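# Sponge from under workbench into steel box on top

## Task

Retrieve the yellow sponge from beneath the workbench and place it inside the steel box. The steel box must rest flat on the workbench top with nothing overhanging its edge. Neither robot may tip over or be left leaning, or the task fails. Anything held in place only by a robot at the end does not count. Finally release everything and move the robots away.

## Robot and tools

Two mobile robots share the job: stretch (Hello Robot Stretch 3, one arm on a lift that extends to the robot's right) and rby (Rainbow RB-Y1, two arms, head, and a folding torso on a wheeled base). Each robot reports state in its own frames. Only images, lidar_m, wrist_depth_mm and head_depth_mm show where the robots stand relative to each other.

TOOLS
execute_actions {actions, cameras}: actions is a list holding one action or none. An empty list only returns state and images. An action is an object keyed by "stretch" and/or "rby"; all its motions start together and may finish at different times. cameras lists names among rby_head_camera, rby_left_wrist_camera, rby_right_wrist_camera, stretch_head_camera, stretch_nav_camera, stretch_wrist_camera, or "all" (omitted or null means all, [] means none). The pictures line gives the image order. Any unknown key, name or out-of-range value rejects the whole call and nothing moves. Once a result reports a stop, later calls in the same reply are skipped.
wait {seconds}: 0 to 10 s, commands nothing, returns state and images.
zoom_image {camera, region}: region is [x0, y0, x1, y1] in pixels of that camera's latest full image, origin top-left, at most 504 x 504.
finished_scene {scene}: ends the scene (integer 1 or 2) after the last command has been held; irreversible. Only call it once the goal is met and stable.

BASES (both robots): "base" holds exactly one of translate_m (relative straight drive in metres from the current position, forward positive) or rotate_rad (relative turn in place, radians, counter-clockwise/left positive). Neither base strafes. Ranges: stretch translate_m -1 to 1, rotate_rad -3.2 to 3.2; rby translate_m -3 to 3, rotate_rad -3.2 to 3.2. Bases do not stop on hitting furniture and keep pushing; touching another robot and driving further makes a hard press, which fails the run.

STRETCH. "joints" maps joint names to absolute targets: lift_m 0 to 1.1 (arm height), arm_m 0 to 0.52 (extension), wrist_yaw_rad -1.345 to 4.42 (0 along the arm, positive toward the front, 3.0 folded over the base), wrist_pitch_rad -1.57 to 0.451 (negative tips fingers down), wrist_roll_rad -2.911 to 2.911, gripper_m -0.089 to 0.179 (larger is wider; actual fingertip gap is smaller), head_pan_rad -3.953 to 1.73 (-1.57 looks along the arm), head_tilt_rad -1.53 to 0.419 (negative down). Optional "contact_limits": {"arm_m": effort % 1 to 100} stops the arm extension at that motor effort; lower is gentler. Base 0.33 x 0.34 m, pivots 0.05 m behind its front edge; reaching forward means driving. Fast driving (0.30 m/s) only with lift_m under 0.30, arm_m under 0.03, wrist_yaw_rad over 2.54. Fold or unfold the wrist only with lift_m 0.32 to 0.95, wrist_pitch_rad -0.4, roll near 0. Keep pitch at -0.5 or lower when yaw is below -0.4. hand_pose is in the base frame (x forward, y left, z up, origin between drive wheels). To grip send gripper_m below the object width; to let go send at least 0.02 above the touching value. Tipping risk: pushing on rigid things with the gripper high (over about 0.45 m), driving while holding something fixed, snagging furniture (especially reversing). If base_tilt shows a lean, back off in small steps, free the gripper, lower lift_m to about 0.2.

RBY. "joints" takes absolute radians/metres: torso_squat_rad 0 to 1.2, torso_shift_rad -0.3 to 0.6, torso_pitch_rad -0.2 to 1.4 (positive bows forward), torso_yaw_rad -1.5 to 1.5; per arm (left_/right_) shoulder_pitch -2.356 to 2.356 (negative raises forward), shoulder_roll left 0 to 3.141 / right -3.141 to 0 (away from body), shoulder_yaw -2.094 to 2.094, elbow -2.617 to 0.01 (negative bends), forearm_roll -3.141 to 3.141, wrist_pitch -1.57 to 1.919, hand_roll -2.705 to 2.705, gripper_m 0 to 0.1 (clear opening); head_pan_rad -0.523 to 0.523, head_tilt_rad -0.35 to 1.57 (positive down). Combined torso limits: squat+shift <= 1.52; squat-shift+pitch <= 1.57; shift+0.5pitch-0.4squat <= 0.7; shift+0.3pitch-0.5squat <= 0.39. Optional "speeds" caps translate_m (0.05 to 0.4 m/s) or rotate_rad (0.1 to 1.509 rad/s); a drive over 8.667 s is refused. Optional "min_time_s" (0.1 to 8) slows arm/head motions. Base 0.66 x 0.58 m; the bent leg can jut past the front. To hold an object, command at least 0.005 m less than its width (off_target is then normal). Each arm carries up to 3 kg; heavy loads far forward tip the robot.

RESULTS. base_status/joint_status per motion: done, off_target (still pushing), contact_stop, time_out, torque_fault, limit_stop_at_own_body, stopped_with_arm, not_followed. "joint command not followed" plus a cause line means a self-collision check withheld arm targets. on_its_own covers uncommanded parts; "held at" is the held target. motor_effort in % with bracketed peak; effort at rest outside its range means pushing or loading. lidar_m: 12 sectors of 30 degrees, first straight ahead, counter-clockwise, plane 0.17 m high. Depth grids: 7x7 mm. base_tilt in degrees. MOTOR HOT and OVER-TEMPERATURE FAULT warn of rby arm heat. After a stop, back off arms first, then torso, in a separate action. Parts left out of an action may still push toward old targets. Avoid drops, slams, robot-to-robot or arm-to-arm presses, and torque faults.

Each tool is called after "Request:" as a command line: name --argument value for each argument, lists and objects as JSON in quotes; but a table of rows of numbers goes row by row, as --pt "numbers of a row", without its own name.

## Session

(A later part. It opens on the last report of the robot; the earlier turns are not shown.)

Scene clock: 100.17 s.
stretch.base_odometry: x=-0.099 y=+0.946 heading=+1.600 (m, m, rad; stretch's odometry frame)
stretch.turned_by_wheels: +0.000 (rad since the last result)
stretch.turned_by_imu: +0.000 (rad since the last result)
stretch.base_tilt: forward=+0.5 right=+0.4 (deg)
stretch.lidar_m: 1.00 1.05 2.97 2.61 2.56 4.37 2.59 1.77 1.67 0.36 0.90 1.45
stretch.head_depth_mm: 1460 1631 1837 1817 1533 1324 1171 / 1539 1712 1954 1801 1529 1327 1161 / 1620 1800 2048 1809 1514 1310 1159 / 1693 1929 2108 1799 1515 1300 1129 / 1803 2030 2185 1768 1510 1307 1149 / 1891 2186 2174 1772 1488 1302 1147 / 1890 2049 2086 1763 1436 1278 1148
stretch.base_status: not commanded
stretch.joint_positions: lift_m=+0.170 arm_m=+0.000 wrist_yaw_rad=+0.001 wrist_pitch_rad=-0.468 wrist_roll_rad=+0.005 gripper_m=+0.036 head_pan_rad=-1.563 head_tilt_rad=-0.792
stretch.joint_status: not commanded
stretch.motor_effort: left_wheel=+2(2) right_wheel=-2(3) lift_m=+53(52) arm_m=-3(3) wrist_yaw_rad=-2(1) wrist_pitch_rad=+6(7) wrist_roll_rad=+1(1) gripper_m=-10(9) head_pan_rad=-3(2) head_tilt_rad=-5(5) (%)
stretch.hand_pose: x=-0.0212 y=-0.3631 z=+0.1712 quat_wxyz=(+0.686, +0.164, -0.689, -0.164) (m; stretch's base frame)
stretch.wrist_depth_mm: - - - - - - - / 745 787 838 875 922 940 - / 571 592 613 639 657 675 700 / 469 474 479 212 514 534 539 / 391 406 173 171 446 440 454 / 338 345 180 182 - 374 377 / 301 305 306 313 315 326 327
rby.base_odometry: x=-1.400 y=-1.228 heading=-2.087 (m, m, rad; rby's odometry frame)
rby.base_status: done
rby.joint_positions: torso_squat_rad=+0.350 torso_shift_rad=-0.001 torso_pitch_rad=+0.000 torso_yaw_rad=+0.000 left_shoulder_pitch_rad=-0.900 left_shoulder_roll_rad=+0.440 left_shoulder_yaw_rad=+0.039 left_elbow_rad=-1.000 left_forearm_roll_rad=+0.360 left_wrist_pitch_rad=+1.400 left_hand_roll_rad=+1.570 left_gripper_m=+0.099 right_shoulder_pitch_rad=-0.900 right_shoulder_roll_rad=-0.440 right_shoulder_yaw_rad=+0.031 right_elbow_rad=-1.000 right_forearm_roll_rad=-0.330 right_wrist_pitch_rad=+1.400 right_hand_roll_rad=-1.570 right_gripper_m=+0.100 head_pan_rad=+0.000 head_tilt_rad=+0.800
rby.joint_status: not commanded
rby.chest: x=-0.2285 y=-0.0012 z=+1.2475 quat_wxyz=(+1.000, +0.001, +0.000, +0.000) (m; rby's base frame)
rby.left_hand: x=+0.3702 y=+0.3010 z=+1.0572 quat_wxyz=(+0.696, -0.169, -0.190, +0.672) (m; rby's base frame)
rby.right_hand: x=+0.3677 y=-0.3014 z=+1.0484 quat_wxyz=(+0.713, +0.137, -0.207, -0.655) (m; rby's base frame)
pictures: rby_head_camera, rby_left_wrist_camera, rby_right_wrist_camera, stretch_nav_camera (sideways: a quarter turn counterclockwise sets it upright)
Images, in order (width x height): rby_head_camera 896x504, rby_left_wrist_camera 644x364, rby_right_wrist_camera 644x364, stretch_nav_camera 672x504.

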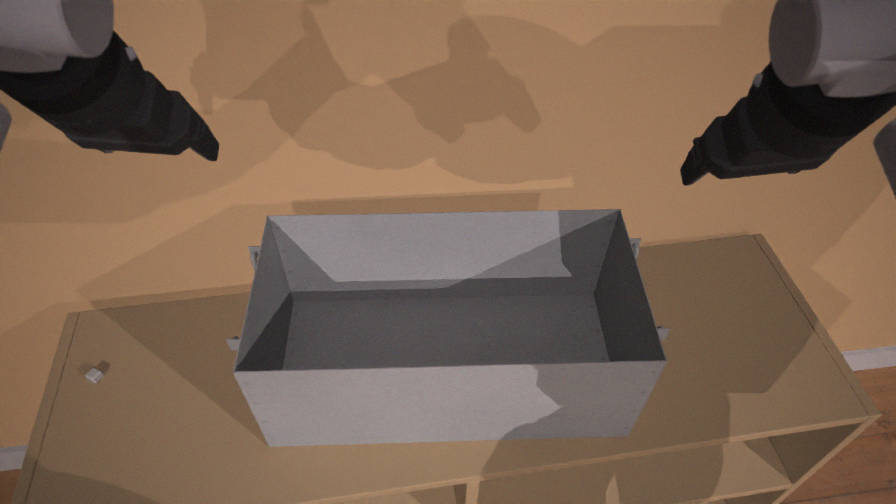

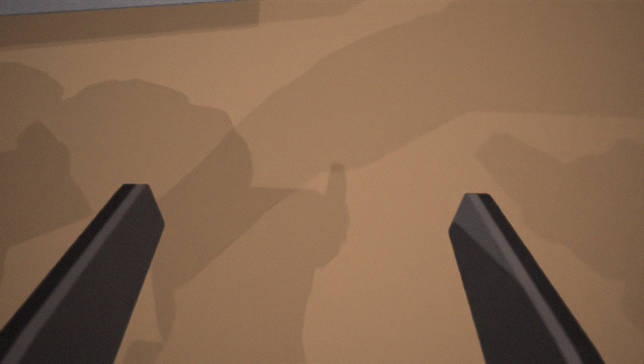

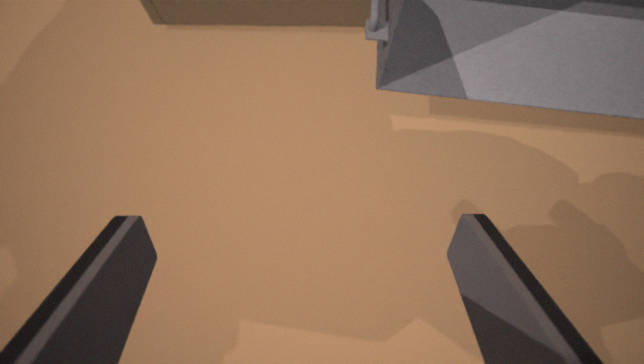

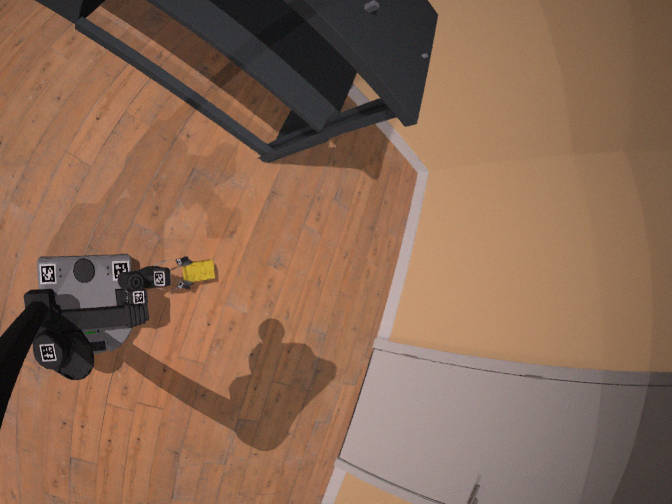

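Request:
execute_actions --actions '[{"stretch":{"base":{"rotate_rad":1.5}},"rby":{"joints":{"left_shoulder_roll_rad":0.39,"left_forearm_roll_rad":0.32,"right_shoulder_roll_rad":-0.39,"right_forearm_roll_rad":-0.29,"torso_squat_rad":0.68,"head_tilt_rad":0.9}}}]' --cameras '["rby_head_camera","rby_left_wrist_camera","rby_right_wrist_camera"]'

Scene clock: 104.67 s.
stretch.base_odometry: x=-0.099 y=+0.946 heading=+3.100 (m, m, rad; stretch's odometry frame)
stretch.turned_by_wheels: +1.500 (rad since the last result)
stretch.turned_by_imu: +1.482 (rad since the last result)
stretch.base_tilt: forward=+0.8 right=+0.4 (deg)
stretch.lidar_m: 2.77 2.55 4.37 2.90 1.85 1.67 1.67 0.90 1.28 0.36 1.01 2.97
stretch.head_depth_mm: 1280 1134 868 1187 1450 1327 1168 / 1328 1114 891 1215 1494 1322 1167 / 1356 1111 913 1205 1520 1317 1160 / 1403 1091 936 1258 1474 1306 1138 / 1442 1084 1334 1279 1479 1312 1147 / 1487 1069 1181 1360 1492 1300 1150 / 1478 1066 1193 1429 1501 1296 1136
stretch.base_status: done
stretch.joint_positions: lift_m=+0.170 arm_m=+0.000 wrist_yaw_rad=+0.001 wrist_pitch_rad=-0.468 wrist_roll_rad=+0.005 gripper_m=+0.036 head_pan_rad=-1.563 head_tilt_rad=-0.792
stretch.joint_status: not commanded
stretch.motor_effort: left_wheel=-2(5) right_wheel=+2(6) lift_m=+52(52) arm_m=-3(3) wrist_yaw_rad=-2(1) wrist_pitch_rad=+7(6) wrist_roll_rad=+1(1) gripper_m=-10(9) head_pan_rad=-2(2) head_tilt_rad=-5(5) (%)
stretch.hand_pose: x=-0.0212 y=-0.3631 z=+0.1712 quat_wxyz=(+0.686, +0.164, -0.689, -0.164) (m; stretch's base frame)
stretch.wrist_depth_mm: 749 694 871 - - - 936 / 759 730 770 852 913 969 952 / 583 609 603 603 584 679 707 / 471 476 480 210 518 530 509 / 397 400 174 171 449 440 455 / 344 347 179 183 - 370 381 / 297 305 308 308 311 327 327
rby.base_odometry: x=-1.400 y=-1.228 heading=-2.087 (m, m, rad; rby's odometry frame)
rby.base_status: not commanded
rby.joint_positions: torso_squat_rad=+0.680 torso_shift_rad=-0.001 torso_pitch_rad=+0.000 torso_yaw_rad=+0.000 left_shoulder_pitch_rad=-0.900 left_shoulder_roll_rad=+0.390 left_shoulder_yaw_rad=+0.039 left_elbow_rad=-1.000 left_forearm_roll_rad=+0.320 left_wrist_pitch_rad=+1.400 left_hand_roll_rad=+1.570 left_gripper_m=+0.099 right_shoulder_pitch_rad=-0.900 right_shoulder_roll_rad=-0.390 right_shoulder_yaw_rad=+0.031 right_elbow_rad=-1.000 right_forearm_roll_rad=-0.290 right_wrist_pitch_rad=+1.400 right_hand_roll_rad=-1.570 right_gripper_m=+0.100 head_pan_rad=+0.000 head_tilt_rad=+0.900
rby.joint_status: all done
rby.chest: x=-0.2285 y=-0.0010 z=+1.1342 quat_wxyz=(+1.000, +0.001, +0.000, +0.000) (m; rby's base frame)
rby.left_hand: x=+0.3695 y=+0.2796 z=+0.9342 quat_wxyz=(+0.705, -0.165, -0.186, +0.664) (m; rby's base frame)
rby.right_hand: x=+0.3672 y=-0.2795 z=+0.9262 quat_wxyz=(+0.723, +0.134, -0.204, -0.646) (m; rby's base frame)
pictures: rby_head_camera, rby_left_wrist_camera, rby_right_wrist_camera
Images, in order (width x height): rby_head_camera 896x504, rby_left_wrist_camera 644x364, rby_right_wrist_camera 644x364.

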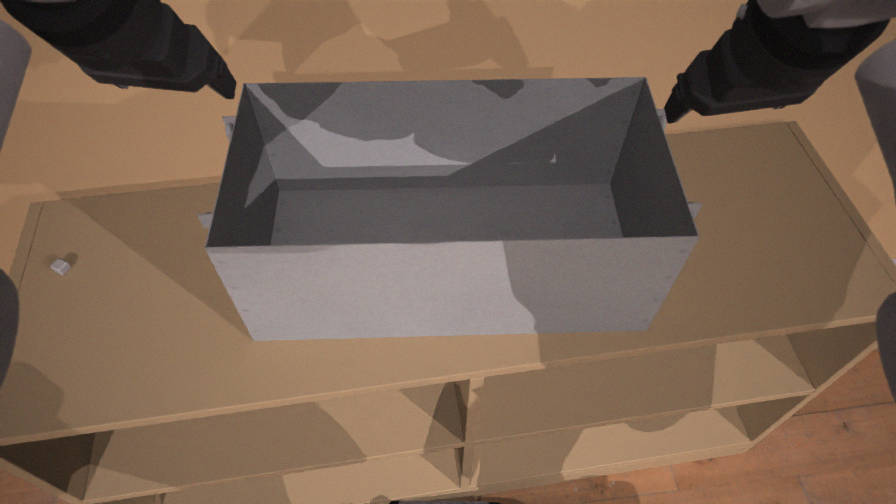

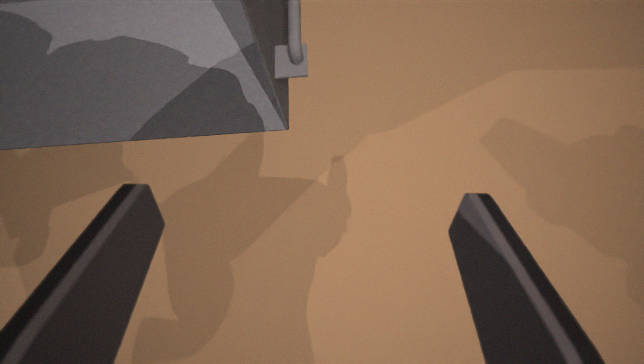

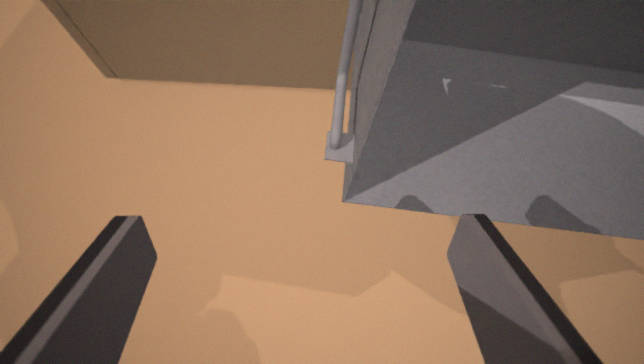

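Request:
execute_actions --actions '[{"rby":{"base":{"translate_m":-0.12}}}]' --cameras '[]'

Request:
execute_actions --actions '[{"rby":{"joints":{"torso_squat_rad":0.82}}}]' --cameras '["rby_head_camera","rby_left_wrist_camera","rby_right_wrist_camera"]'

Scene clock: 106.63 s.
stretch.base_odometry: x=-0.099 y=+0.946 heading=+3.100 (m, m, rad; stretch's odometry frame)
stretch.turned_by_wheels: +0.000 (rad since the last result)
stretch.turned_by_imu: +0.000 (rad since the last result)
stretch.base_tilt: forward=+0.6 right=+0.3 (deg)
stretch.lidar_m: 2.76 2.48 4.39 2.89 1.85 1.67 1.67 0.90 1.28 0.36 1.01 2.97
stretch.head_depth_mm: 1288 1127 870 1193 1440 1323 1164 / 1348 1119 887 1208 1495 1316 1156 / 1366 1102 915 1202 1523 1311 1161 / 1400 1102 938 1259 1478 1305 1130 / 1443 1082 1328 1292 1471 1298 1152 / 1487 1074 1189 1375 1500 1296 1146 / 1469 1063 1193 1436 1492 1300 1147
stretch.base_status: not commanded
stretch.joint_positions: lift_m=+0.170 arm_m=+0.000 wrist_yaw_rad=+0.001 wrist_pitch_rad=-0.468 wrist_roll_rad=+0.005 gripper_m=+0.036 head_pan_rad=-1.563 head_tilt_rad=-0.792
stretch.joint_status: not commanded
stretch.motor_effort: left_wheel=-2(2) right_wheel=+2(2) lift_m=+52(52) arm_m=-3(4) wrist_yaw_rad=-2(1) wrist_pitch_rad=+7(6) wrist_roll_rad=+1(1) gripper_m=-10(10) head_pan_rad=-2(3) head_tilt_rad=-5(5) (%)
stretch.hand_pose: x=-0.0212 y=-0.3631 z=+0.1712 quat_wxyz=(+0.686, +0.164, -0.689, -0.164) (m; stretch's base frame)
stretch.wrist_depth_mm: 752 684 877 - - - 942 / 762 727 758 860 924 958 929 / 583 606 604 605 591 680 724 / 461 483 476 211 523 525 518 / 395 401 174 171 445 438 452 / 347 347 181 181 - 375 381 / 298 305 307 311 310 327 331
rby.base_odometry: x=-1.341 y=-1.123 heading=-2.085 (m, m, rad; rby's odometry frame)
rby.base_status: done
rby.joint_positions: torso_squat_rad=+0.680 torso_shift_rad=-0.001 torso_pitch_rad=+0.000 torso_yaw_rad=+0.000 left_shoulder_pitch_rad=-0.900 left_shoulder_roll_rad=+0.390 left_shoulder_yaw_rad=+0.039 left_elbow_rad=-1.000 left_forearm_roll_rad=+0.320 left_wrist_pitch_rad=+1.400 left_hand_roll_rad=+1.570 left_gripper_m=+0.099 right_shoulder_pitch_rad=-0.900 right_shoulder_roll_rad=-0.390 right_shoulder_yaw_rad=+0.031 right_elbow_rad=-1.000 right_forearm_roll_rad=-0.290 right_wrist_pitch_rad=+1.400 right_hand_roll_rad=-1.570 right_gripper_m=+0.100 head_pan_rad=+0.000 head_tilt_rad=+0.900
rby.joint_status: not commanded
rby.chest: x=-0.2285 y=-0.0010 z=+1.1342 quat_wxyz=(+1.000, +0.001, +0.000, +0.000) (m; rby's base frame)
rby.left_hand: x=+0.3695 y=+0.2796 z=+0.9342 quat_wxyz=(+0.705, -0.165, -0.186, +0.664) (m; rby's base frame)
rby.right_hand: x=+0.3672 y=-0.2795 z=+0.9262 quat_wxyz=(+0.723, +0.134, -0.204, -0.646) (m; rby's base frame)
pictures: none
No camera images: the call's "cameras" was empty. Leave "cameras" out to get every camera's image.

Scene clock: 107.87 s.
stretch.base_odometry: x=-0.099 y=+0.946 heading=+3.100 (m, m, rad; stretch's odometry frame)
stretch.turned_by_wheels: +0.000 (rad since the last result)
stretch.turned_by_imu: +0.000 (rad since the last result)
stretch.base_tilt: forward=+0.6 right=+0.4 (deg)
stretch.lidar_m: 2.75 2.48 4.37 2.89 1.85 1.67 1.67 0.90 1.28 0.36 1.01 2.97
stretch.head_depth_mm: 1274 1128 871 1197 1443 1342 1172 / 1326 1118 889 1214 1494 1321 1157 / 1370 1110 914 1208 1506 1318 1162 / 1401 1097 937 1253 1477 1301 1134 / 1438 1089 1329 1286 1477 1307 1151 / 1488 1071 1184 1364 1491 1304 1142 / 1479 1067 1195 1443 1487 1293 1141
stretch.base_status: not commanded
stretch.joint_positions: lift_m=+0.170 arm_m=+0.000 wrist_yaw_rad=+0.001 wrist_pitch_rad=-0.468 wrist_roll_rad=+0.005 gripper_m=+0.036 head_pan_rad=-1.563 head_tilt_rad=-0.792
stretch.joint_status: not commanded
stretch.motor_effort: left_wheel=-2(2) right_wheel=+2(2) lift_m=+52(53) arm_m=-4(4) wrist_yaw_rad=-1(2) wrist_pitch_rad=+6(6) wrist_roll_rad=+1(1) gripper_m=-10(10) head_pan_rad=-2(2) head_tilt_rad=-5(5) (%)
stretch.hand_pose: x=-0.0212 y=-0.3631 z=+0.1712 quat_wxyz=(+0.686, +0.164, -0.689, -0.164) (m; stretch's base frame)
stretch.wrist_depth_mm: 739 681 907 - - - 956 / 752 732 790 863 881 952 977 / 575 594 612 592 581 684 724 / 468 476 482 213 508 528 505 / 396 407 174 170 448 444 452 / 338 346 180 183 - 375 378 / 299 303 309 312 315 326 330
rby.base_odometry: x=-1.341 y=-1.123 heading=-2.085 (m, m, rad; rby's odometry frame)
rby.base_status: not commanded
rby.joint_positions: torso_squat_rad=+0.820 torso_shift_rad=-0.001 torso_pitch_rad=+0.000 torso_yaw_rad=+0.000 left_shoulder_pitch_rad=-0.900 left_shoulder_roll_rad=+0.390 left_shoulder_yaw_rad=+0.039 left_elbow_rad=-1.000 left_forearm_roll_rad=+0.320 left_wrist_pitch_rad=+1.400 left_hand_roll_rad=+1.570 left_gripper_m=+0.099 right_shoulder_pitch_rad=-0.900 right_shoulder_roll_rad=-0.390 right_shoulder_yaw_rad=+0.031 right_elbow_rad=-1.000 right_forearm_roll_rad=-0.290 right_wrist_pitch_rad=+1.400 right_hand_roll_rad=-1.570 right_gripper_m=+0.100 head_pan_rad=+0.000 head_tilt_rad=+0.900
rby.joint_status: all done
rby.chest: x=-0.2284 y=-0.0010 z=+1.0675 quat_wxyz=(+1.000, +0.001, +0.000, +0.000) (m; rby's base frame)
rby.left_hand: x=+0.3696 y=+0.2797 z=+0.8674 quat_wxyz=(+0.705, -0.165, -0.186, +0.664) (m; rby's base frame)
rby.right_hand: x=+0.3672 y=-0.2795 z=+0.8594 quat_wxyz=(+0.723, +0.134, -0.204, -0.646) (m; rby's base frame)
pictures: rby_head_camera, rby_left_wrist_camera, rby_right_wrist_camera
Images, in order (width x height): rby_head_camera 896x504, rby_left_wrist_camera 644x364, rby_right_wrist_camera 644x364.

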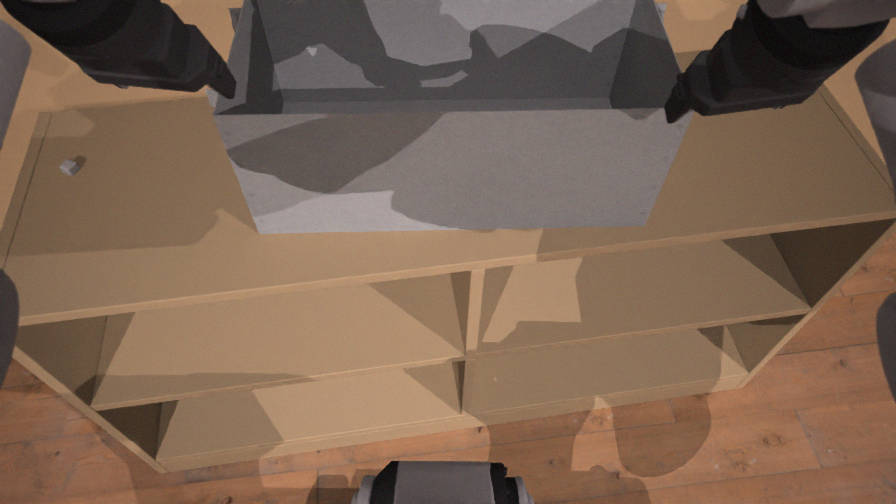

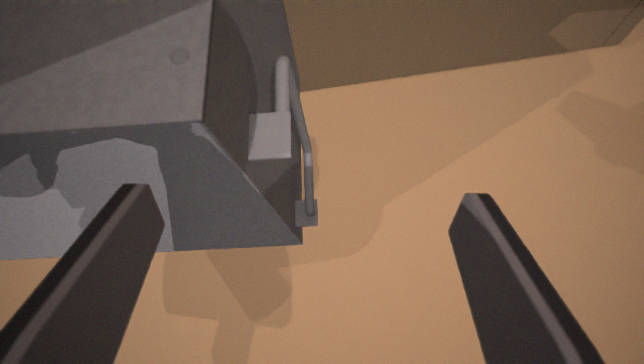

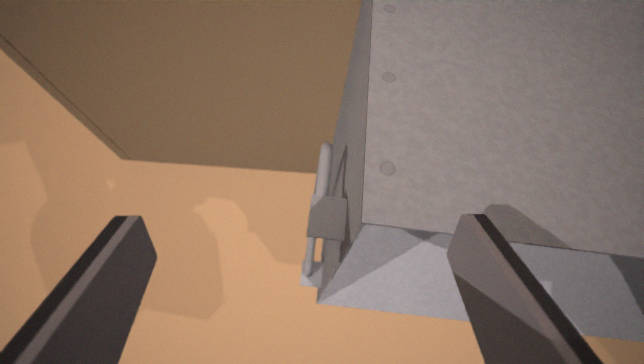

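Request:
execute_actions --actions '[{"rby":{"base":{"translate_m":0.12,"rotate_rad":null}}}]'

Request:
execute_actions --actions '[{"rby":{"joints":{"torso_squat_rad":0.78}}}]' --cameras '[]'

Request:
execute_actions --actions '[{"rby":{"base":{"translate_m":0.12},"speeds":{"translate_m":0.08}}}]' --cameras '[]'

Request:
execute_actions --actions '[{"rby":{"joints":{"torso_squat_rad":0.92}}}]' --cameras '["rby_head_camera","rby_left_wrist_camera","rby_right_wrist_camera"]'


Scene clock: 110.83 s.
stretch.base_odometry: x=-0.099 y=+0.946 heading=+3.100 (m, m, rad; stretch's odometry frame)
stretch.turned_by_wheels: +0.000 (rad since the last result)
stretch.turned_by_imu: +0.000 (rad since the last result)
stretch.base_tilt: forward=+0.7 right=+0.2 (deg)
stretch.lidar_m: 2.75 2.48 4.37 2.89 1.85 1.67 1.67 0.90 1.28 0.36 1.01 2.96
stretch.head_depth_mm: 1288 1127 869 1192 1442 1319 1163 / 1337 1113 887 1219 1489 1311 1160 / 1367 1103 917 1212 1507 1320 1156 / 1395 1096 939 1257 1480 1308 1137 / 1445 1074 1317 1292 1485 1307 1145 / 1471 1077 1188 1367 1504 1305 1150 / 1472 1060 1195 1435 1483 1290 1137
stretch.base_status: not commanded
stretch.joint_positions: lift_m=+0.170 arm_m=+0.000 wrist_yaw_rad=+0.001 wrist_pitch_rad=-0.468 wrist_roll_rad=+0.005 gripper_m=+0.036 head_pan_rad=-1.563 head_tilt_rad=-0.792
stretch.joint_status: not commanded
stretch.motor_effort: left_wheel=-2(2) right_wheel=+2(2) lift_m=+53(52) arm_m=-4(4) wrist_yaw_rad=-1(2) wrist_pitch_rad=+6(6) wrist_roll_rad=+1(1) gripper_m=-9(11) head_pan_rad=-2(2) head_tilt_rad=-5(5) (%)
stretch.hand_pose: x=-0.0212 y=-0.3631 z=+0.1712 quat_wxyz=(+0.686, +0.164, -0.689, -0.164) (m; stretch's base frame)
stretch.wrist_depth_mm: 758 682 901 - - - 932 / 761 728 805 842 899 943 926 / 574 590 619 612 583 695 706 / 468 476 473 211 519 535 501 / 398 399 175 171 440 433 450 / 335 351 181 182 - 371 376 / 299 303 304 313 312 329 330
rby.base_odometry: x=-1.341 y=-1.123 heading=-2.085 (m, m, rad; rby's odometry frame)
rby.base_status: not commanded
rby.joint_positions: torso_squat_rad=+0.780 torso_shift_rad=-0.001 torso_pitch_rad=+0.000 torso_yaw_rad=+0.000 left_shoulder_pitch_rad=-0.900 left_shoulder_roll_rad=+0.390 left_shoulder_yaw_rad=+0.039 left_elbow_rad=-1.000 left_forearm_roll_rad=+0.320 left_wrist_pitch_rad=+1.400 left_hand_roll_rad=+1.570 left_gripper_m=+0.099 right_shoulder_pitch_rad=-0.900 right_shoulder_roll_rad=-0.390 right_shoulder_yaw_rad=+0.031 right_elbow_rad=-1.000 right_forearm_roll_rad=-0.290 right_wrist_pitch_rad=+1.400 right_hand_roll_rad=-1.570 right_gripper_m=+0.100 head_pan_rad=+0.000 head_tilt_rad=+0.900
rby.joint_status: all done
rby.chest: x=-0.2284 y=-0.0010 z=+1.0876 quat_wxyz=(+1.000, +0.001, +0.000, +0.000) (m; rby's base frame)
rby.left_hand: x=+0.3696 y=+0.2797 z=+0.8875 quat_wxyz=(+0.705, -0.165, -0.186, +0.664) (m; rby's base frame)
rby.right_hand: x=+0.3672 y=-0.2795 z=+0.8795 quat_wxyz=(+0.723, +0.134, -0.204, -0.646) (m; rby's base frame)
pictures: none
No camera images: the call's "cameras" was empty. Leave "cameras" out to get every camera's image.

Scene clock: 112.87 s.
stretch.base_odometry: x=-0.099 y=+0.946 heading=+3.100 (m, m, rad; stretch's odometry frame)
stretch.turned_by_wheels: +0.000 (rad since the last result)
stretch.turned_by_imu: +0.000 (rad since the last result)
stretch.base_tilt: forward=+0.7 right=+0.3 (deg)
stretch.lidar_m: 2.77 2.55 4.36 2.89 1.86 1.66 1.67 0.90 1.28 0.36 1.01 2.97
stretch.head_depth_mm: 1285 1130 873 1194 1444 1330 1169 / 1337 1125 892 1217 1481 1325 1162 / 1358 1110 917 1209 1511 1317 1156 / 1393 1090 942 1267 1485 1303 1134 / 1441 1080 1326 1282 1481 1304 1146 / 1496 1071 1190 1355 1497 1298 1149 / 1470 1057 1185 1424 1478 1289 1138
stretch.base_status: not commanded
stretch.joint_positions: lift_m=+0.170 arm_m=+0.000 wrist_yaw_rad=+0.001 wrist_pitch_rad=-0.468 wrist_roll_rad=+0.005 gripper_m=+0.036 head_pan_rad=-1.563 head_tilt_rad=-0.792
stretch.joint_status: not commanded
stretch.motor_effort: left_wheel=-2(2) right_wheel=+2(2) lift_m=+52(52) arm_m=-3(4) wrist_yaw_rad=-1(2) wrist_pitch_rad=+6(6) wrist_roll_rad=+1(1) gripper_m=-10(10) head_pan_rad=-2(2) head_tilt_rad=-5(5) (%)
stretch.hand_pose: x=-0.0212 y=-0.3631 z=+0.1712 quat_wxyz=(+0.686, +0.164, -0.689, -0.164) (m; stretch's base frame)
stretch.wrist_depth_mm: 751 685 862 - - - 907 / 764 723 783 882 921 953 934 / 579 588 624 611 580 679 716 / 466 484 472 212 515 530 503 / 394 395 175 171 445 439 446 / 340 349 180 181 - 371 386 / 299 305 306 308 312 326 332
rby.base_odometry: x=-1.400 y=-1.228 heading=-2.086 (m, m, rad; rby's odometry frame)
rby.base_status: done
rby.joint_positions: torso_squat_rad=+0.780 torso_shift_rad=-0.001 torso_pitch_rad=+0.000 torso_yaw_rad=+0.000 left_shoulder_pitch_rad=-0.900 left_shoulder_roll_rad=+0.390 left_shoulder_yaw_rad=+0.039 left_elbow_rad=-1.000 left_forearm_roll_rad=+0.320 left_wrist_pitch_rad=+1.400 left_hand_roll_rad=+1.570 left_gripper_m=+0.099 right_shoulder_pitch_rad=-0.900 right_shoulder_roll_rad=-0.390 right_shoulder_yaw_rad=+0.031 right_elbow_rad=-1.000 right_forearm_roll_rad=-0.290 right_wrist_pitch_rad=+1.400 right_hand_roll_rad=-1.570 right_gripper_m=+0.100 head_pan_rad=+0.000 head_tilt_rad=+0.900
rby.joint_status: not commanded
rby.chest: x=-0.2284 y=-0.0010 z=+1.0876 quat_wxyz=(+1.000, +0.001, +0.000, +0.000) (m; rby's base frame)
rby.left_hand: x=+0.3696 y=+0.2797 z=+0.8874 quat_wxyz=(+0.705, -0.165, -0.186, +0.664) (m; rby's base frame)
rby.right_hand: x=+0.3672 y=-0.2795 z=+0.8794 quat_wxyz=(+0.723, +0.134, -0.204, -0.646) (m; rby's base frame)
pictures: none
No camera images: the call's "cameras" was empty. Leave "cameras" out to get every camera's image.

Scene clock: 114.10 s.
stretch.base_odometry: x=-0.099 y=+0.946 heading=+3.100 (m, m, rad; stretch's odometry frame)
stretch.turned_by_wheels: +0.000 (rad since the last result)
stretch.turned_by_imu: +0.000 (rad since the last result)
stretch.base_tilt: forward=+0.6 right=+0.3 (deg)
stretch.lidar_m: 2.77 2.55 4.38 2.88 1.85 1.67 1.67 0.90 1.28 0.36 1.01 2.96
stretch.head_depth_mm: 1274 1120 875 1190 1442 1326 1173 / 1342 1109 890 1210 1499 1319 1167 / 1358 1104 913 1204 1524 1317 1157 / 1390 1091 935 1256 1490 1312 1133 / 1447 1084 1320 1299 1477 1296 1153 / 1494 1072 1183 1369 1500 1305 1146 / 1470 1067 1185 1443 1489 1291 1145
stretch.base_status: not commanded
stretch.joint_positions: lift_m=+0.170 arm_m=+0.000 wrist_yaw_rad=+0.001 wrist_pitch_rad=-0.468 wrist_roll_rad=+0.005 gripper_m=+0.036 head_pan_rad=-1.563 head_tilt_rad=-0.792
stretch.joint_status: not commanded
stretch.motor_effort: left_wheel=-2(2) right_wheel=+2(2) lift_m=+52(52) arm_m=-4(3) wrist_yaw_rad=-2(2) wrist_pitch_rad=+6(6) wrist_roll_rad=+1(1) gripper_m=-10(9) head_pan_rad=-3(2) head_tilt_rad=-5(5) (%)
stretch.hand_pose: x=-0.0212 y=-0.3631 z=+0.1712 quat_wxyz=(+0.686, +0.164, -0.689, -0.164) (m; stretch's base frame)
stretch.wrist_depth_mm: 760 689 879 - - - 909 / 764 714 772 873 901 945 963 / 579 608 614 609 579 684 711 / 466 482 475 211 519 527 499 / 393 401 175 171 438 437 452 / 344 347 180 183 - 374 386 / 301 302 305 314 310 327 328
rby.base_odometry: x=-1.400 y=-1.228 heading=-2.086 (m, m, rad; rby's odometry frame)
rby.base_status: not commanded
rby.joint_positions: torso_squat_rad=+0.920 torso_shift_rad=-0.001 torso_pitch_rad=+0.000 torso_yaw_rad=+0.000 left_shoulder_pitch_rad=-0.900 left_shoulder_roll_rad=+0.390 left_shoulder_yaw_rad=+0.039 left_elbow_rad=-1.000 left_forearm_roll_rad=+0.320 left_wrist_pitch_rad=+1.400 left_hand_roll_rad=+1.570 left_gripper_m=+0.099 right_shoulder_pitch_rad=-0.900 right_shoulder_roll_rad=-0.390 right_shoulder_yaw_rad=+0.031 right_elbow_rad=-1.000 right_forearm_roll_rad=-0.290 right_wrist_pitch_rad=+1.400 right_hand_roll_rad=-1.570 right_gripper_m=+0.100 head_pan_rad=+0.000 head_tilt_rad=+0.900
rby.joint_status: all done
rby.chest: x=-0.2285 y=-0.0009 z=+1.0140 quat_wxyz=(+1.000, +0.001, +0.000, +0.000) (m; rby's base frame)
rby.left_hand: x=+0.3696 y=+0.2798 z=+0.8140 quat_wxyz=(+0.705, -0.165, -0.186, +0.664) (m; rby's base frame)
rby.right_hand: x=+0.3675 y=-0.2794 z=+0.8066 quat_wxyz=(+0.723, +0.134, -0.205, -0.646) (m; rby's base frame)
pictures: rby_head_camera, rby_left_wrist_camera, rby_right_wrist_camera
Images, in order (width x height): rby_head_camera 896x504, rby_left_wrist_camera 644x364, rby_right_wrist_camera 644x364.

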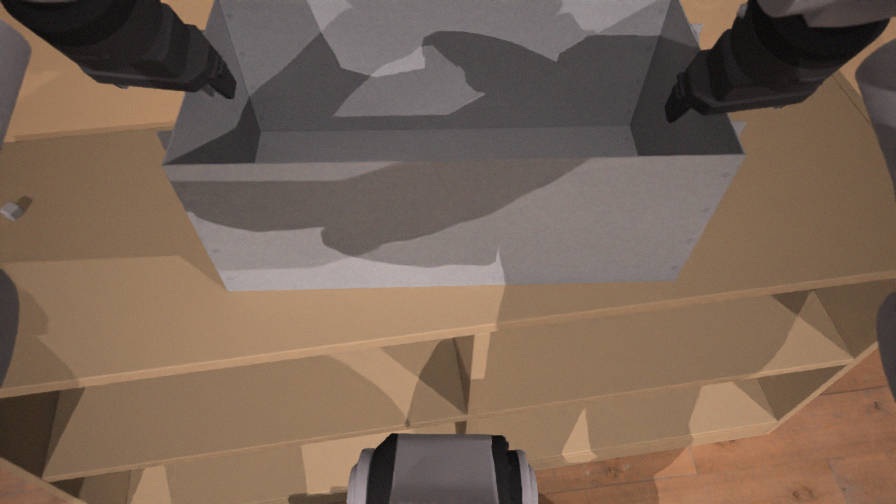

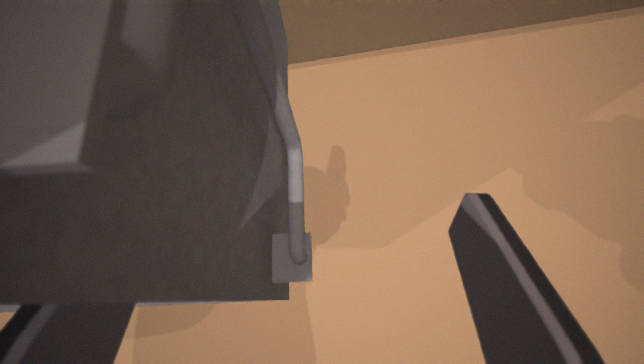

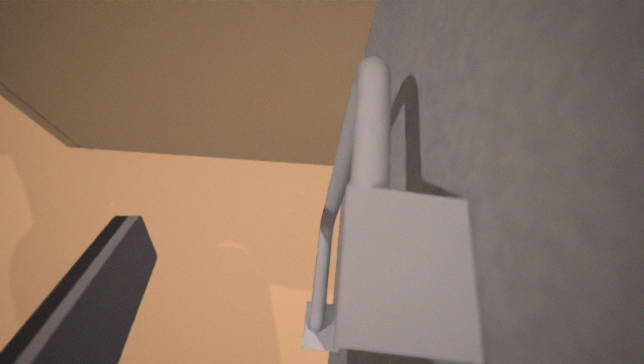

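Request:
execute_actions --actions '[{"rby":{"joints":{"left_gripper_m":0.0,"right_gripper_m":0.0}}}]' --cameras '["rby_head_camera"]'

Request:
execute_actions --actions '[{"rby":{"joints":{"torso_squat_rad":0.6}}}]' --cameras '["rby_head_camera"]'

Scene clock: 115.93 s.
stretch.base_odometry: x=-0.099 y=+0.946 heading=+3.100 (m, m, rad; stretch's odometry frame)
stretch.turned_by_wheels: +0.000 (rad since the last result)
stretch.turned_by_imu: +0.000 (rad since the last result)
stretch.base_tilt: forward=+0.7 right=+0.1 (deg)
stretch.lidar_m: 2.77 2.55 4.38 2.89 1.86 1.67 1.67 0.90 1.27 0.37 1.01 2.97
stretch.head_depth_mm: 1284 1128 871 1195 1439 1318 1174 / 1332 1111 889 1205 1494 1318 1162 / 1368 1107 915 1205 1527 1312 1154 / 1408 1091 935 1256 1478 1313 1130 / 1448 1080 1324 1295 1475 1311 1144 / 1484 1073 1185 1370 1493 1294 1140 / 1475 1067 1192 1430 1496 1289 1141
stretch.base_status: not commanded
stretch.joint_positions: lift_m=+0.170 arm_m=+0.000 wrist_yaw_rad=+0.001 wrist_pitch_rad=-0.468 wrist_roll_rad=+0.005 gripper_m=+0.036 head_pan_rad=-1.563 head_tilt_rad=-0.792
stretch.joint_status: not commanded
stretch.motor_effort: left_wheel=-2(2) right_wheel=+2(2) lift_m=+52(52) arm_m=-3(3) wrist_yaw_rad=-2(1) wrist_pitch_rad=+6(6) wrist_roll_rad=+1(1) gripper_m=-10(10) head_pan_rad=-2(3) head_tilt_rad=-5(5) (%)
stretch.hand_pose: x=-0.0212 y=-0.3631 z=+0.1712 quat_wxyz=(+0.686, +0.164, -0.689, -0.164) (m; stretch's base frame)
stretch.wrist_depth_mm: 737 671 891 - - - 909 / 759 714 770 882 936 947 988 / 588 596 618 608 578 695 716 / 468 484 466 212 521 524 509 / 392 404 174 171 446 439 447 / 341 349 180 181 - 375 379 / 300 306 306 315 314 328 333
rby.base_odometry: x=-1.400 y=-1.228 heading=-2.086 (m, m, rad; rby's odometry frame)
rby.base_status: not commanded
rby.joint_positions: torso_squat_rad=+0.920 torso_shift_rad=-0.001 torso_pitch_rad=+0.000 torso_yaw_rad=+0.000 left_shoulder_pitch_rad=-0.903 left_shoulder_roll_rad=+0.378 left_shoulder_yaw_rad=+0.037 left_elbow_rad=-1.002 left_forearm_roll_rad=+0.324 left_wrist_pitch_rad=+1.400 left_hand_roll_rad=+1.570 left_gripper_m=+0.028 right_shoulder_pitch_rad=-0.903 right_shoulder_roll_rad=-0.377 right_shoulder_yaw_rad=+0.033 right_elbow_rad=-1.002 right_forearm_roll_rad=-0.295 right_wrist_pitch_rad=+1.400 right_hand_roll_rad=-1.570 right_gripper_m=+0.027 head_pan_rad=+0.000 head_tilt_rad=+0.900
rby.joint_status: left_gripper_m off_target (ended at +0.028, target +0.000); right_gripper_m off_target (ended at +0.027, target +0.000)
rby.chest: x=-0.2285 y=-0.0009 z=+1.0140 quat_wxyz=(+1.000, +0.001, +0.000, +0.000) (m; rby's base frame)
rby.left_hand: x=+0.3700 y=+0.2703 z=+0.8133 quat_wxyz=(+0.709, -0.170, -0.181, +0.660) (m; rby's base frame)
rby.right_hand: x=+0.3676 y=-0.2696 z=+0.8055 quat_wxyz=(+0.726, +0.140, -0.200, -0.643) (m; rby's base frame)
pictures: rby_head_camera
Images, in order (width x height): rby_head_camera 896x504.

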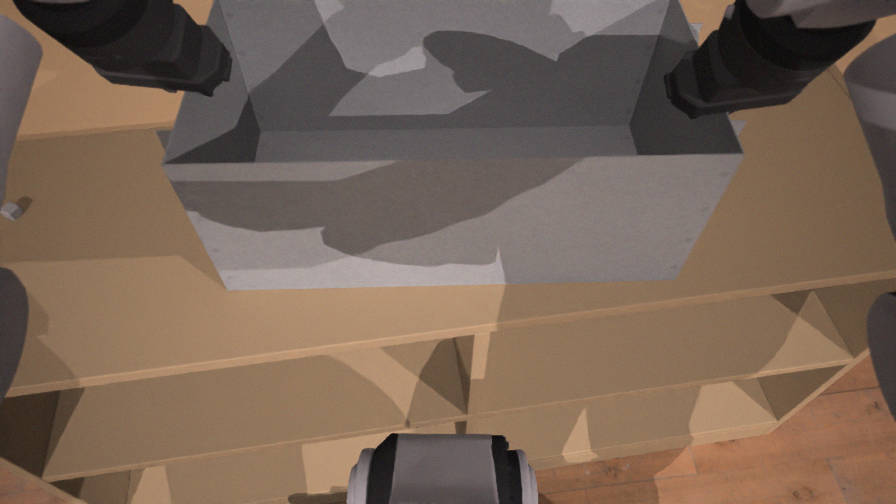

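Scene clock: 117.53 s.
stretch.base_odometry: x=-0.099 y=+0.946 heading=+3.100 (m, m, rad; stretch's odometry frame)
stretch.turned_by_wheels: +0.000 (rad since the last result)
stretch.turned_by_imu: +0.000 (rad since the last result)
stretch.base_tilt: forward=+0.7 right=+0.3 (deg)
stretch.lidar_m: 2.76 2.56 4.39 2.90 1.85 1.67 1.67 0.90 1.28 0.36 1.01 2.96
stretch.head_depth_mm: 1279 1132 864 1191 1445 1330 1179 / 1328 1111 887 1207 1508 1319 1158 / 1363 1104 916 1205 1518 1330 1156 / 1389 1093 939 1263 1480 1309 1131 / 1440 1084 1330 1290 1476 1294 1151 / 1481 1070 1193 1367 1499 1293 1147 / 1478 1066 1194 1434 1487 1284 1146
stretch.base_status: not commanded
stretch.joint_positions: lift_m=+0.170 arm_m=+0.000 wrist_yaw_rad=+0.001 wrist_pitch_rad=-0.468 wrist_roll_rad=+0.005 gripper_m=+0.036 head_pan_rad=-1.563 head_tilt_rad=-0.792
stretch.joint_status: not commanded
stretch.motor_effort: left_wheel=-2(2) right_wheel=+2(2) lift_m=+53(52) arm_m=-3(3) wrist_yaw_rad=-2(1) wrist_pitch_rad=+6(6) wrist_roll_rad=+1(1) gripper_m=-10(10) head_pan_rad=-3(2) head_tilt_rad=-5(5) (%)
stretch.hand_pose: x=-0.0212 y=-0.3631 z=+0.1712 quat_wxyz=(+0.686, +0.164, -0.689, -0.164) (m; stretch's base frame)
stretch.wrist_depth_mm: 750 685 888 - - - 945 / 763 704 768 868 880 962 972 / 580 597 628 591 585 684 730 / 471 480 477 210 513 521 497 / 390 402 175 171 446 438 457 / 338 348 181 182 - 373 380 / 299 302 305 317 314 324 325
rby.base_odometry: x=-1.400 y=-1.228 heading=-2.086 (m, m, rad; rby's odometry frame)
rby.base_status: not commanded
rby.joint_positions: torso_squat_rad=+0.813 torso_shift_rad=+0.000 torso_pitch_rad=+0.001 torso_yaw_rad=+0.000 left_shoulder_pitch_rad=-0.900 left_shoulder_roll_rad=+0.390 left_shoulder_yaw_rad=+0.039 left_elbow_rad=-1.000 left_forearm_roll_rad=+0.320 left_wrist_pitch_rad=+1.400 left_hand_roll_rad=+1.570 left_gripper_m=+0.000 right_shoulder_pitch_rad=-0.900 right_shoulder_roll_rad=-0.390 right_shoulder_yaw_rad=+0.032 right_elbow_rad=-1.000 right_forearm_roll_rad=-0.290 right_wrist_pitch_rad=+1.400 right_hand_roll_rad=-1.570 right_gripper_m=+0.000 head_pan_rad=+0.000 head_tilt_rad=+0.900
rby.joint_status: torso_squat_rad contact_stop (moved -0.107 of -0.320)
rby.on_its_own: torso_squat_rad is held at +0.813, not at your +0.600, since a contact_stop; left_gripper_m moved -0.028 to your old target +0.000; right_gripper_m moved -0.026 to your old target +0.000
rby.chest: x=-0.2278 y=-0.0010 z=+1.0712 quat_wxyz=(+1.000, +0.001, +0.001, +0.000) (m; rby's base frame)
rby.left_hand: x=+0.3699 y=+0.2795 z=+0.8704 quat_wxyz=(+0.705, -0.164, -0.185, +0.664) (m; rby's base frame)
rby.right_hand: x=+0.3676 y=-0.2792 z=+0.8623 quat_wxyz=(+0.723, +0.134, -0.204, -0.646) (m; rby's base frame)
pictures: rby_head_camera
Images, in order (width x height): rby_head_camera 896x504.

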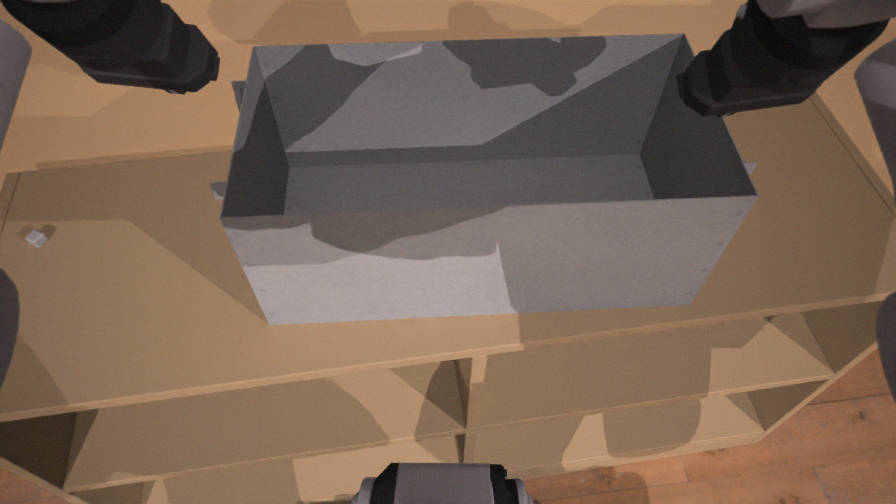

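Request:
execute_actions --actions '[{"rby":{"joints":{"left_gripper_m":0.1,"right_gripper_m":0.1,"torso_squat_rad":0.72}}}]' --cameras '[]'

Request:
execute_actions --actions '[{"rby":{"joints":{"torso_yaw_rad":-0.07}}}]' --cameras '["rby_head_camera","rby_left_wrist_camera","rby_right_wrist_camera"]'

Scene clock: 122.27 s.
stretch.base_odometry: x=-0.099 y=+0.946 heading=+3.100 (m, m, rad; stretch's odometry frame)
stretch.turned_by_wheels: +0.000 (rad since the last result)
stretch.turned_by_imu: +0.001 (rad since the last result)
stretch.base_tilt: forward=+0.6 right=+0.3 (deg)
stretch.lidar_m: 2.77 2.55 4.37 2.89 1.85 1.67 1.67 0.90 1.28 0.37 1.00 2.97
stretch.head_depth_mm: 1276 1126 867 1190 1437 1317 1165 / 1342 1121 888 1204 1482 1304 1166 / 1357 1106 913 1209 1534 1313 1164 / 1391 1091 938 1252 1492 1310 1134 / 1437 1088 1319 1293 1478 1308 1148 / 1492 1072 1183 1365 1502 1296 1147 / 1477 1060 1195 1425 1482 1296 1143
stretch.base_status: not commanded
stretch.joint_positions: lift_m=+0.170 arm_m=+0.000 wrist_yaw_rad=+0.001 wrist_pitch_rad=-0.468 wrist_roll_rad=+0.005 gripper_m=+0.036 head_pan_rad=-1.563 head_tilt_rad=-0.792
stretch.joint_status: not commanded
stretch.motor_effort: left_wheel=-2(2) right_wheel=+2(2) lift_m=+53(52) arm_m=-3(3) wrist_yaw_rad=+0(2) wrist_pitch_rad=+6(6) wrist_roll_rad=+1(1) gripper_m=-9(9) head_pan_rad=-3(2) head_tilt_rad=-5(5) (%)
stretch.hand_pose: x=-0.0212 y=-0.3631 z=+0.1712 quat_wxyz=(+0.686, +0.164, -0.689, -0.164) (m; stretch's base frame)
stretch.wrist_depth_mm: 759 688 876 - - - 925 / 768 725 758 849 912 962 934 / 586 599 620 605 566 672 720 / 461 477 473 212 514 529 504 / 394 404 174 171 441 437 449 / 336 349 180 181 - 371 380 / 301 302 306 312 310 324 330
rby.base_odometry: x=-1.400 y=-1.228 heading=-2.086 (m, m, rad; rby's odometry frame)
rby.base_status: not commanded
rby.joint_positions: torso_squat_rad=+0.720 torso_shift_rad=+0.000 torso_pitch_rad=+0.001 torso_yaw_rad=+0.000 left_shoulder_pitch_rad=-0.900 left_shoulder_roll_rad=+0.390 left_shoulder_yaw_rad=+0.039 left_elbow_rad=-1.000 left_forearm_roll_rad=+0.320 left_wrist_pitch_rad=+1.400 left_hand_roll_rad=+1.570 left_gripper_m=+0.099 right_shoulder_pitch_rad=-0.900 right_shoulder_roll_rad=-0.390 right_shoulder_yaw_rad=+0.032 right_elbow_rad=-1.000 right_forearm_roll_rad=-0.290 right_wrist_pitch_rad=+1.400 right_hand_roll_rad=-1.570 right_gripper_m=+0.100 head_pan_rad=+0.000 head_tilt_rad=+0.900
rby.joint_status: all done
rby.chest: x=-0.2278 y=-0.0010 z=+1.1162 quat_wxyz=(+1.000, +0.001, +0.001, +0.000) (m; rby's base frame)
rby.left_hand: x=+0.3699 y=+0.2795 z=+0.9153 quat_wxyz=(+0.705, -0.164, -0.185, +0.664) (m; rby's base frame)
rby.right_hand: x=+0.3676 y=-0.2793 z=+0.9073 quat_wxyz=(+0.723, +0.134, -0.204, -0.646) (m; rby's base frame)
pictures: none
No camera images: the call's "cameras" was empty. Leave "cameras" out to get every camera's image.

Scene clock: 123.03 s.
stretch.base_odometry: x=-0.099 y=+0.946 heading=+3.100 (m, m, rad; stretch's odometry frame)
stretch.turned_by_wheels: +0.000 (rad since the last result)
stretch.turned_by_imu: +0.000 (rad since the last result)
stretch.base_tilt: forward=+0.4 right=+0.3 (deg)
stretch.lidar_m: 2.77 2.55 4.38 2.89 1.86 1.66 1.67 0.90 1.28 0.37 1.01 2.96
stretch.head_depth_mm: 1286 1133 871 1189 1447 1325 1170 / 1337 1110 893 1216 1493 1324 1169 / 1353 1100 919 1208 1521 1317 1160 / 1402 1098 937 1258 1487 1307 1136 / 1452 1083 1330 1285 1472 1310 1152 / 1486 1071 1182 1372 1482 1292 1143 / 1481 1064 1192 1434 1482 1285 1133
stretch.base_status: not commanded
stretch.joint_positions: lift_m=+0.170 arm_m=+0.000 wrist_yaw_rad=+0.001 wrist_pitch_rad=-0.468 wrist_roll_rad=+0.005 gripper_m=+0.036 head_pan_rad=-1.563 head_tilt_rad=-0.792
stretch.joint_status: not commanded
stretch.motor_effort: left_wheel=-2(2) right_wheel=+2(2) lift_m=+53(52) arm_m=-3(3) wrist_yaw_rad=-2(1) wrist_pitch_rad=+6(6) wrist_roll_rad=+1(1) gripper_m=-10(10) head_pan_rad=-3(3) head_tilt_rad=-5(5) (%)
stretch.hand_pose: x=-0.0212 y=-0.3631 z=+0.1712 quat_wxyz=(+0.686, +0.164, -0.689, -0.164) (m; stretch's base frame)
stretch.wrist_depth_mm: 745 685 875 - - - 940 / 768 726 758 861 931 967 963 / 586 600 619 598 585 694 719 / 471 486 475 211 522 524 508 / 394 398 175 170 436 442 454 / 335 349 182 181 - 376 381 / 298 306 305 310 314 326 332
rby.base_odometry: x=-1.400 y=-1.228 heading=-2.086 (m, m, rad; rby's odometry frame)
rby.base_status: not commanded
rby.joint_positions: torso_squat_rad=+0.720 torso_shift_rad=+0.000 torso_pitch_rad=+0.001 torso_yaw_rad=-0.070 left_shoulder_pitch_rad=-0.900 left_shoulder_roll_rad=+0.390 left_shoulder_yaw_rad=+0.039 left_elbow_rad=-1.000 left_forearm_roll_rad=+0.320 left_wrist_pitch_rad=+1.400 left_hand_roll_rad=+1.570 left_gripper_m=+0.099 right_shoulder_pitch_rad=-0.900 right_shoulder_roll_rad=-0.390 right_shoulder_yaw_rad=+0.032 right_elbow_rad=-1.000 right_forearm_roll_rad=-0.290 right_wrist_pitch_rad=+1.400 right_hand_roll_rad=-1.570 right_gripper_m=+0.100 head_pan_rad=+0.000 head_tilt_rad=+0.900
rby.joint_status: all done
rby.chest: x=-0.2278 y=-0.0011 z=+1.1162 quat_wxyz=(+0.999, +0.001, +0.001, -0.035) (m; rby's base frame)
rby.left_hand: x=+0.3881 y=+0.2370 z=+0.9152 quat_wxyz=(+0.728, -0.171, -0.179, +0.639) (m; rby's base frame)
rby.right_hand: x=+0.3465 y=-0.3205 z=+0.9072 quat_wxyz=(+0.700, +0.126, -0.208, -0.671) (m; rby's base frame)
pictures: rby_head_camera, rby_left_wrist_camera, rby_right_wrist_camera
Images, in order (width x height): rby_head_camera 896x504, rby_left_wrist_camera 644x364, rby_right_wrist_camera 644x364.

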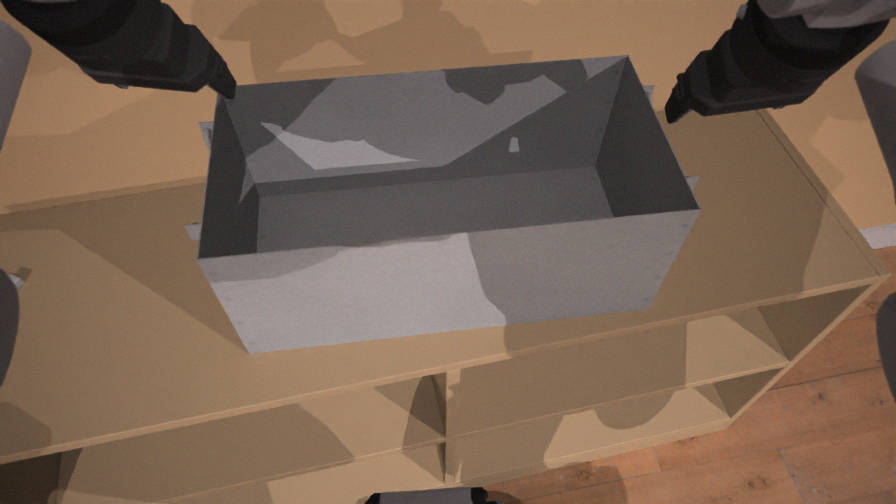

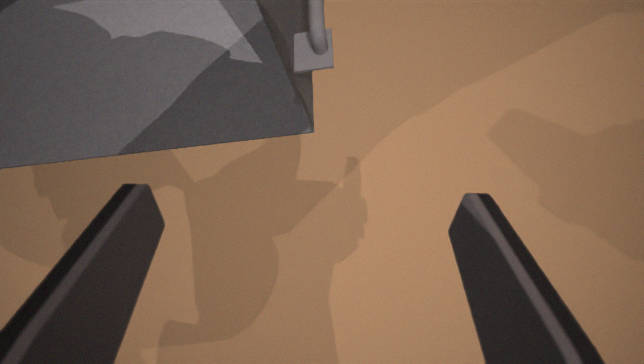

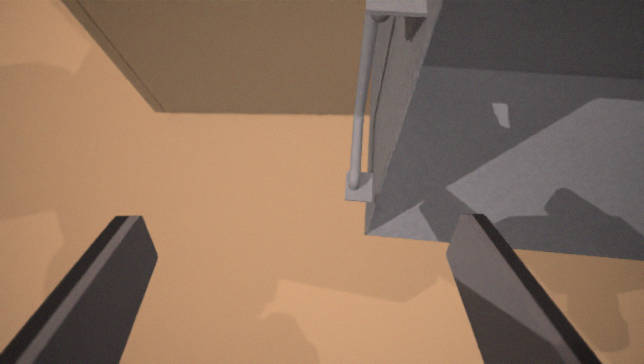

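Request:
execute_actions --actions '[{"rby":{"joints":{"torso_squat_rad":0.97}}}]' --cameras '["rby_left_wrist_camera","rby_right_wrist_camera"]'

Request:
execute_actions --actions '[{"rby":{"joints":{"left_gripper_m":0.0,"right_gripper_m":0.0}}}]' --cameras '["rby_head_camera","rby_left_wrist_camera","rby_right_wrist_camera"]'

Scene clock: 125.37 s.
stretch.base_odometry: x=-0.099 y=+0.946 heading=+3.100 (m, m, rad; stretch's odometry frame)
stretch.turned_by_wheels: +0.000 (rad since the last result)
stretch.turned_by_imu: +0.000 (rad since the last result)
stretch.base_tilt: forward=+0.6 right=+0.3 (deg)
stretch.lidar_m: 2.77 2.55 4.39 2.89 1.85 1.67 1.67 0.90 1.28 0.36 1.00 2.97
stretch.head_depth_mm: 1291 1129 869 1188 1434 1324 1167 / 1338 1122 888 1206 1493 1326 1164 / 1366 1104 911 1202 1521 1322 1169 / 1390 1093 934 1260 1470 1309 1133 / 1435 1083 1322 1291 1484 1305 1151 / 1490 1073 1186 1367 1492 1297 1141 / 1474 1059 1199 1427 1498 1290 1147
stretch.base_status: not commanded
stretch.joint_positions: lift_m=+0.170 arm_m=+0.000 wrist_yaw_rad=+0.001 wrist_pitch_rad=-0.468 wrist_roll_rad=+0.005 gripper_m=+0.036 head_pan_rad=-1.563 head_tilt_rad=-0.792
stretch.joint_status: not commanded
stretch.motor_effort: left_wheel=-2(2) right_wheel=+2(2) lift_m=+52(52) arm_m=-4(4) wrist_yaw_rad=-2(2) wrist_pitch_rad=+6(6) wrist_roll_rad=+1(1) gripper_m=-11(10) head_pan_rad=-3(2) head_tilt_rad=-5(5) (%)
stretch.hand_pose: x=-0.0212 y=-0.3631 z=+0.1712 quat_wxyz=(+0.686, +0.164, -0.689, -0.164) (m; stretch's base frame)
stretch.wrist_depth_mm: 762 668 874 - - - 894 / 745 710 754 884 896 961 953 / 577 596 618 607 588 684 711 / 466 483 462 212 527 535 507 / 390 400 174 170 452 440 456 / 338 349 180 183 - 373 380 / 301 302 305 307 311 327 334
rby.base_odometry: x=-1.400 y=-1.228 heading=-2.086 (m, m, rad; rby's odometry frame)
rby.base_status: not commanded
rby.joint_positions: torso_squat_rad=+0.938 torso_shift_rad=-0.003 torso_pitch_rad=-0.005 torso_yaw_rad=-0.070 left_shoulder_pitch_rad=-0.900 left_shoulder_roll_rad=+0.390 left_shoulder_yaw_rad=+0.039 left_elbow_rad=-1.000 left_forearm_roll_rad=+0.320 left_wrist_pitch_rad=+1.400 left_hand_roll_rad=+1.570 left_gripper_m=+0.099 right_shoulder_pitch_rad=-0.907 right_shoulder_roll_rad=-0.393 right_shoulder_yaw_rad=+0.030 right_elbow_rad=-1.004 right_forearm_roll_rad=-0.290 right_wrist_pitch_rad=+1.400 right_hand_roll_rad=-1.570 right_gripper_m=+0.100 head_pan_rad=+0.000 head_tilt_rad=+0.900
rby.joint_status: torso_squat_rad contact_stop (moved +0.218 of +0.250)
rby.on_its_own: torso_squat_rad is held at +0.938, not at your +0.970, since a contact_stop
rby.chest: x=-0.2306 y=-0.0006 z=+1.0040 quat_wxyz=(+0.999, +0.000, -0.002, -0.035) (m; rby's base frame)
rby.left_hand: x=+0.3865 y=+0.2371 z=+0.8064 quat_wxyz=(+0.728, -0.173, -0.181, +0.638) (m; rby's base frame)
rby.right_hand: x=+0.3475 y=-0.3207 z=+0.8046 quat_wxyz=(+0.698, +0.131, -0.215, -0.670) (m; rby's base frame)
pictures: rby_left_wrist_camera, rby_right_wrist_camera
Images, in order (width x height): rby_left_wrist_camera 644x364, rby_right_wrist_camera 644x364.

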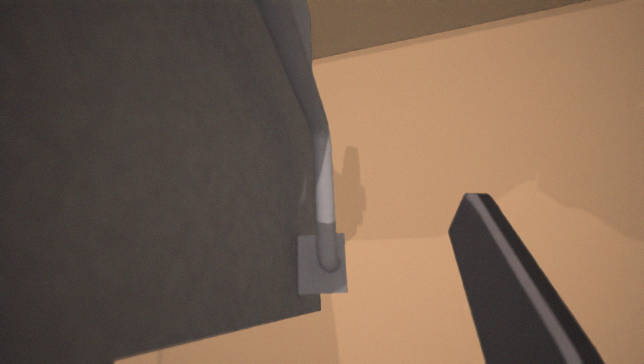

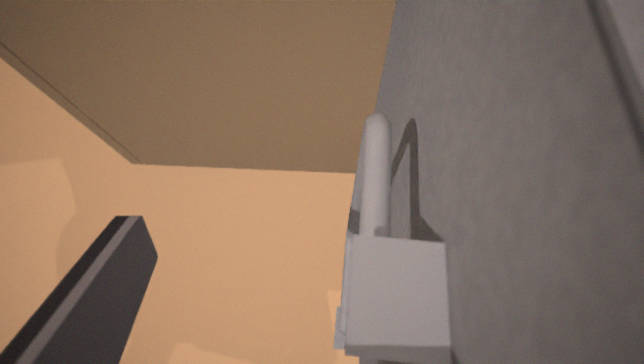

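not run: a stop came earlier in this reply.


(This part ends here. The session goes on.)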